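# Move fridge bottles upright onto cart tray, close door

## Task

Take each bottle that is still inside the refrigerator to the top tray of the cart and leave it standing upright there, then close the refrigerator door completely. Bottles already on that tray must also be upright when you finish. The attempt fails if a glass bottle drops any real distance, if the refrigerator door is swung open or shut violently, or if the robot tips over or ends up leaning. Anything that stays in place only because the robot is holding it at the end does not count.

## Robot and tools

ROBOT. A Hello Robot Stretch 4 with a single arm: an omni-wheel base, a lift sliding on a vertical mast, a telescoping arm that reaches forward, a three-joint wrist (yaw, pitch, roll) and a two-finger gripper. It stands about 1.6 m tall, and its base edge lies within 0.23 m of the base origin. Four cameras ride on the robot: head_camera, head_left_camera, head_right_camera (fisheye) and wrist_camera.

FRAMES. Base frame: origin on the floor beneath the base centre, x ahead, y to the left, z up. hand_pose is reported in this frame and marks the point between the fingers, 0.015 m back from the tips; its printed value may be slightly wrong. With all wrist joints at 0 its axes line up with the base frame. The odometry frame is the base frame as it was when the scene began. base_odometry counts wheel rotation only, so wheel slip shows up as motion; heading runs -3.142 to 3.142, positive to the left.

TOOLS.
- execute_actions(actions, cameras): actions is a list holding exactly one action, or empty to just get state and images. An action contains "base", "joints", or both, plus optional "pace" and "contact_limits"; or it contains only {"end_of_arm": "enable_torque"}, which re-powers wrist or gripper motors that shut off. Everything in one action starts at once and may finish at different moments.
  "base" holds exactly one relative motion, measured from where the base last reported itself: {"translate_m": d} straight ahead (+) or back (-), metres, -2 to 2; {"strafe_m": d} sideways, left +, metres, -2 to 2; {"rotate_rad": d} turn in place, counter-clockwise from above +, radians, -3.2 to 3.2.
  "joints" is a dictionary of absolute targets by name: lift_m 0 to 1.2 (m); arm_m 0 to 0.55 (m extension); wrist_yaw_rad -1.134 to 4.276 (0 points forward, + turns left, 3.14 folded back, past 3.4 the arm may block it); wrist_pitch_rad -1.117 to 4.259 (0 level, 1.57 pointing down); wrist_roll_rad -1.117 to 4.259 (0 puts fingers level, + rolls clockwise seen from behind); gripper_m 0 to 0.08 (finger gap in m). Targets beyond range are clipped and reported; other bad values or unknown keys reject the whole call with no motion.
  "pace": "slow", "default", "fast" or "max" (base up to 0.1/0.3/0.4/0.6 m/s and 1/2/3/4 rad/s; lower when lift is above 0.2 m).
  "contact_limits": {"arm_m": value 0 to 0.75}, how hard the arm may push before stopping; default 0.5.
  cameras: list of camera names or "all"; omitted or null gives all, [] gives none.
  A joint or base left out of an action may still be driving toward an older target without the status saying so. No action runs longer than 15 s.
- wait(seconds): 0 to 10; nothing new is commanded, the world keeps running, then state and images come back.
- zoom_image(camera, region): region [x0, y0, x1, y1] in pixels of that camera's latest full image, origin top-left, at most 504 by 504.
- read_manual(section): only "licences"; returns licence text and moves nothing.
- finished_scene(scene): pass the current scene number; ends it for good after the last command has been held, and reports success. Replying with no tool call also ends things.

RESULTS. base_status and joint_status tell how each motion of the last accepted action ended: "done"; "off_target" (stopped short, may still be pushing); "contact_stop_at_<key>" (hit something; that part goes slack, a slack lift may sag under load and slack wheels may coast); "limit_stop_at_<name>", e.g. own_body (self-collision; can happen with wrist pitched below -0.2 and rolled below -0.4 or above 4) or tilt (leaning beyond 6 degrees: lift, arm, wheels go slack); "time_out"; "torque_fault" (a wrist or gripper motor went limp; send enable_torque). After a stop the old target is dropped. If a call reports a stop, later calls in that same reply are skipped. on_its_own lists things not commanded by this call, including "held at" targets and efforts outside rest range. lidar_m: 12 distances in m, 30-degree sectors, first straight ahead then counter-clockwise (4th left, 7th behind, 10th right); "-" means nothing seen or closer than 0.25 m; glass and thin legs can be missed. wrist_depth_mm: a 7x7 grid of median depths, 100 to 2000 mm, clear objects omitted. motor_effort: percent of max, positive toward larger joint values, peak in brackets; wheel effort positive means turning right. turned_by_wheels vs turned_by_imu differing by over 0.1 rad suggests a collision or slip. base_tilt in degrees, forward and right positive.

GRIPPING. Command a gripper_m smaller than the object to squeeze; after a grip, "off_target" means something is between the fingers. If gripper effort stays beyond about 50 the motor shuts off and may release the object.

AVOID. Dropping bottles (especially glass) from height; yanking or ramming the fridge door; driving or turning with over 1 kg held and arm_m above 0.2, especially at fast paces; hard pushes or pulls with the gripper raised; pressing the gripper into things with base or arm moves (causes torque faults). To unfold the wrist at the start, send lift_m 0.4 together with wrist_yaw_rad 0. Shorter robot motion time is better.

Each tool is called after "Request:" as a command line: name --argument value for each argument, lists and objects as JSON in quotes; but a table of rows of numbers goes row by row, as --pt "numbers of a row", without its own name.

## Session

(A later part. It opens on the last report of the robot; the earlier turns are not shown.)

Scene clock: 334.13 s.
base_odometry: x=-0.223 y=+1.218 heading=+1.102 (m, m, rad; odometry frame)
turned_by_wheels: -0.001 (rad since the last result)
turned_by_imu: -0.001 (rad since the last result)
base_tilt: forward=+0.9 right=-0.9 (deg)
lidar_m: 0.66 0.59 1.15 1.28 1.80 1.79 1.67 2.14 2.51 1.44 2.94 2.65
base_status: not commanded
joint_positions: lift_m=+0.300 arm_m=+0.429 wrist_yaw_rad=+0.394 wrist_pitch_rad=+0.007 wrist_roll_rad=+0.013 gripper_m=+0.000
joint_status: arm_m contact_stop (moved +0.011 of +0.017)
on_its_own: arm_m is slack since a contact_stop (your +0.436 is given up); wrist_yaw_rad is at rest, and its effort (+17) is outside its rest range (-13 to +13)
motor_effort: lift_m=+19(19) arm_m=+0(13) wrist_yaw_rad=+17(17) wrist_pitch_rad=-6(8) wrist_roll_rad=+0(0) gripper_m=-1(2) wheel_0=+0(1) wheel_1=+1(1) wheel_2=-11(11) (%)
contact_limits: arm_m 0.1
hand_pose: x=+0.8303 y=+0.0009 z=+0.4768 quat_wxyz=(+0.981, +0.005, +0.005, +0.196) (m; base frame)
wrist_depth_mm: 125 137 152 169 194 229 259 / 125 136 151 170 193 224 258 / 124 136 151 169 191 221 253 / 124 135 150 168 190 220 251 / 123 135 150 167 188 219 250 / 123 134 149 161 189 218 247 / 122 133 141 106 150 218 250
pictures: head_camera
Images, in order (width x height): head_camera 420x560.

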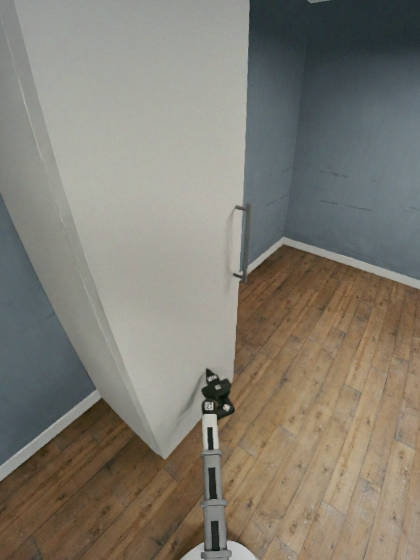

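The door is firm. Turning away from it to check the tray.

Request:
execute_actions --actions '[{"joints":{"arm_m":0.25},"base":{"rotate_rad":-1.0},"pace":"fast"}]' --cameras '["head_camera","head_left_camera"]'

Scene clock: 339.63 s.
base_odometry: x=-0.223 y=+1.218 heading=+0.102 (m, m, rad; odometry frame)
turned_by_wheels: -1.000 (rad since the last result)
turned_by_imu: -0.989 (rad since the last result)
base_tilt: forward=+0.8 right=-0.7 (deg)
lidar_m: 2.90 2.41 0.63 0.59 1.17 1.37 1.78 1.78 1.33 1.95 2.51 1.47
base_status: done
joint_positions: lift_m=+0.300 arm_m=+0.251 wrist_yaw_rad=+0.400 wrist_pitch_rad=+0.008 wrist_roll_rad=+0.013 gripper_m=+0.000
joint_status: all done
motor_effort: lift_m=+19(19) arm_m=-7(8) wrist_yaw_rad=+1(16) wrist_pitch_rad=-8(7) wrist_roll_rad=-2(0) gripper_m=-1(1) wheel_0=+0(8) wheel_1=-1(6) wheel_2=-1(10) (%)
hand_pose: x=+0.6520 y=+0.0022 z=+0.4767 quat_wxyz=(+0.980, +0.005, +0.005, +0.198) (m; base frame)
wrist_depth_mm: 1618 - - - - - - / 1618 - - - - - - / 1661 - - - - - - / 1708 - - - - - - / 1618 - - - - - - / 1537 1808 1921 1863 1808 1661 1618 / 1308 1255 1336 106 634 1138 1160
pictures: head_camera, head_left_camera
Images, in order (width x height): head_camera 420x560, head_left_camera 420x672.

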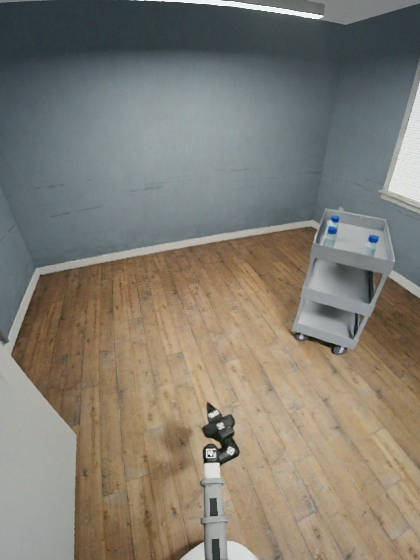

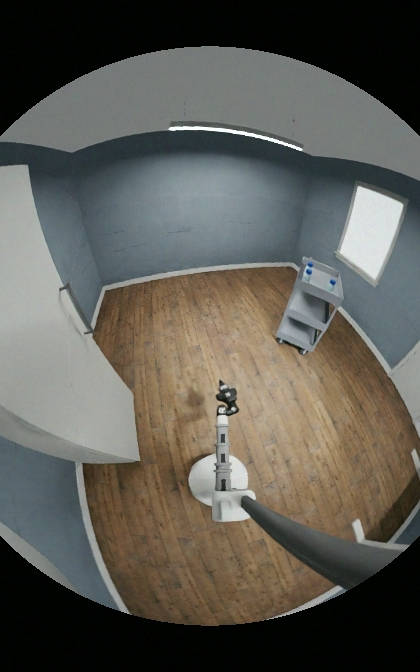

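Request:
finished_scene --scene 2

The scene is finished: the task was done.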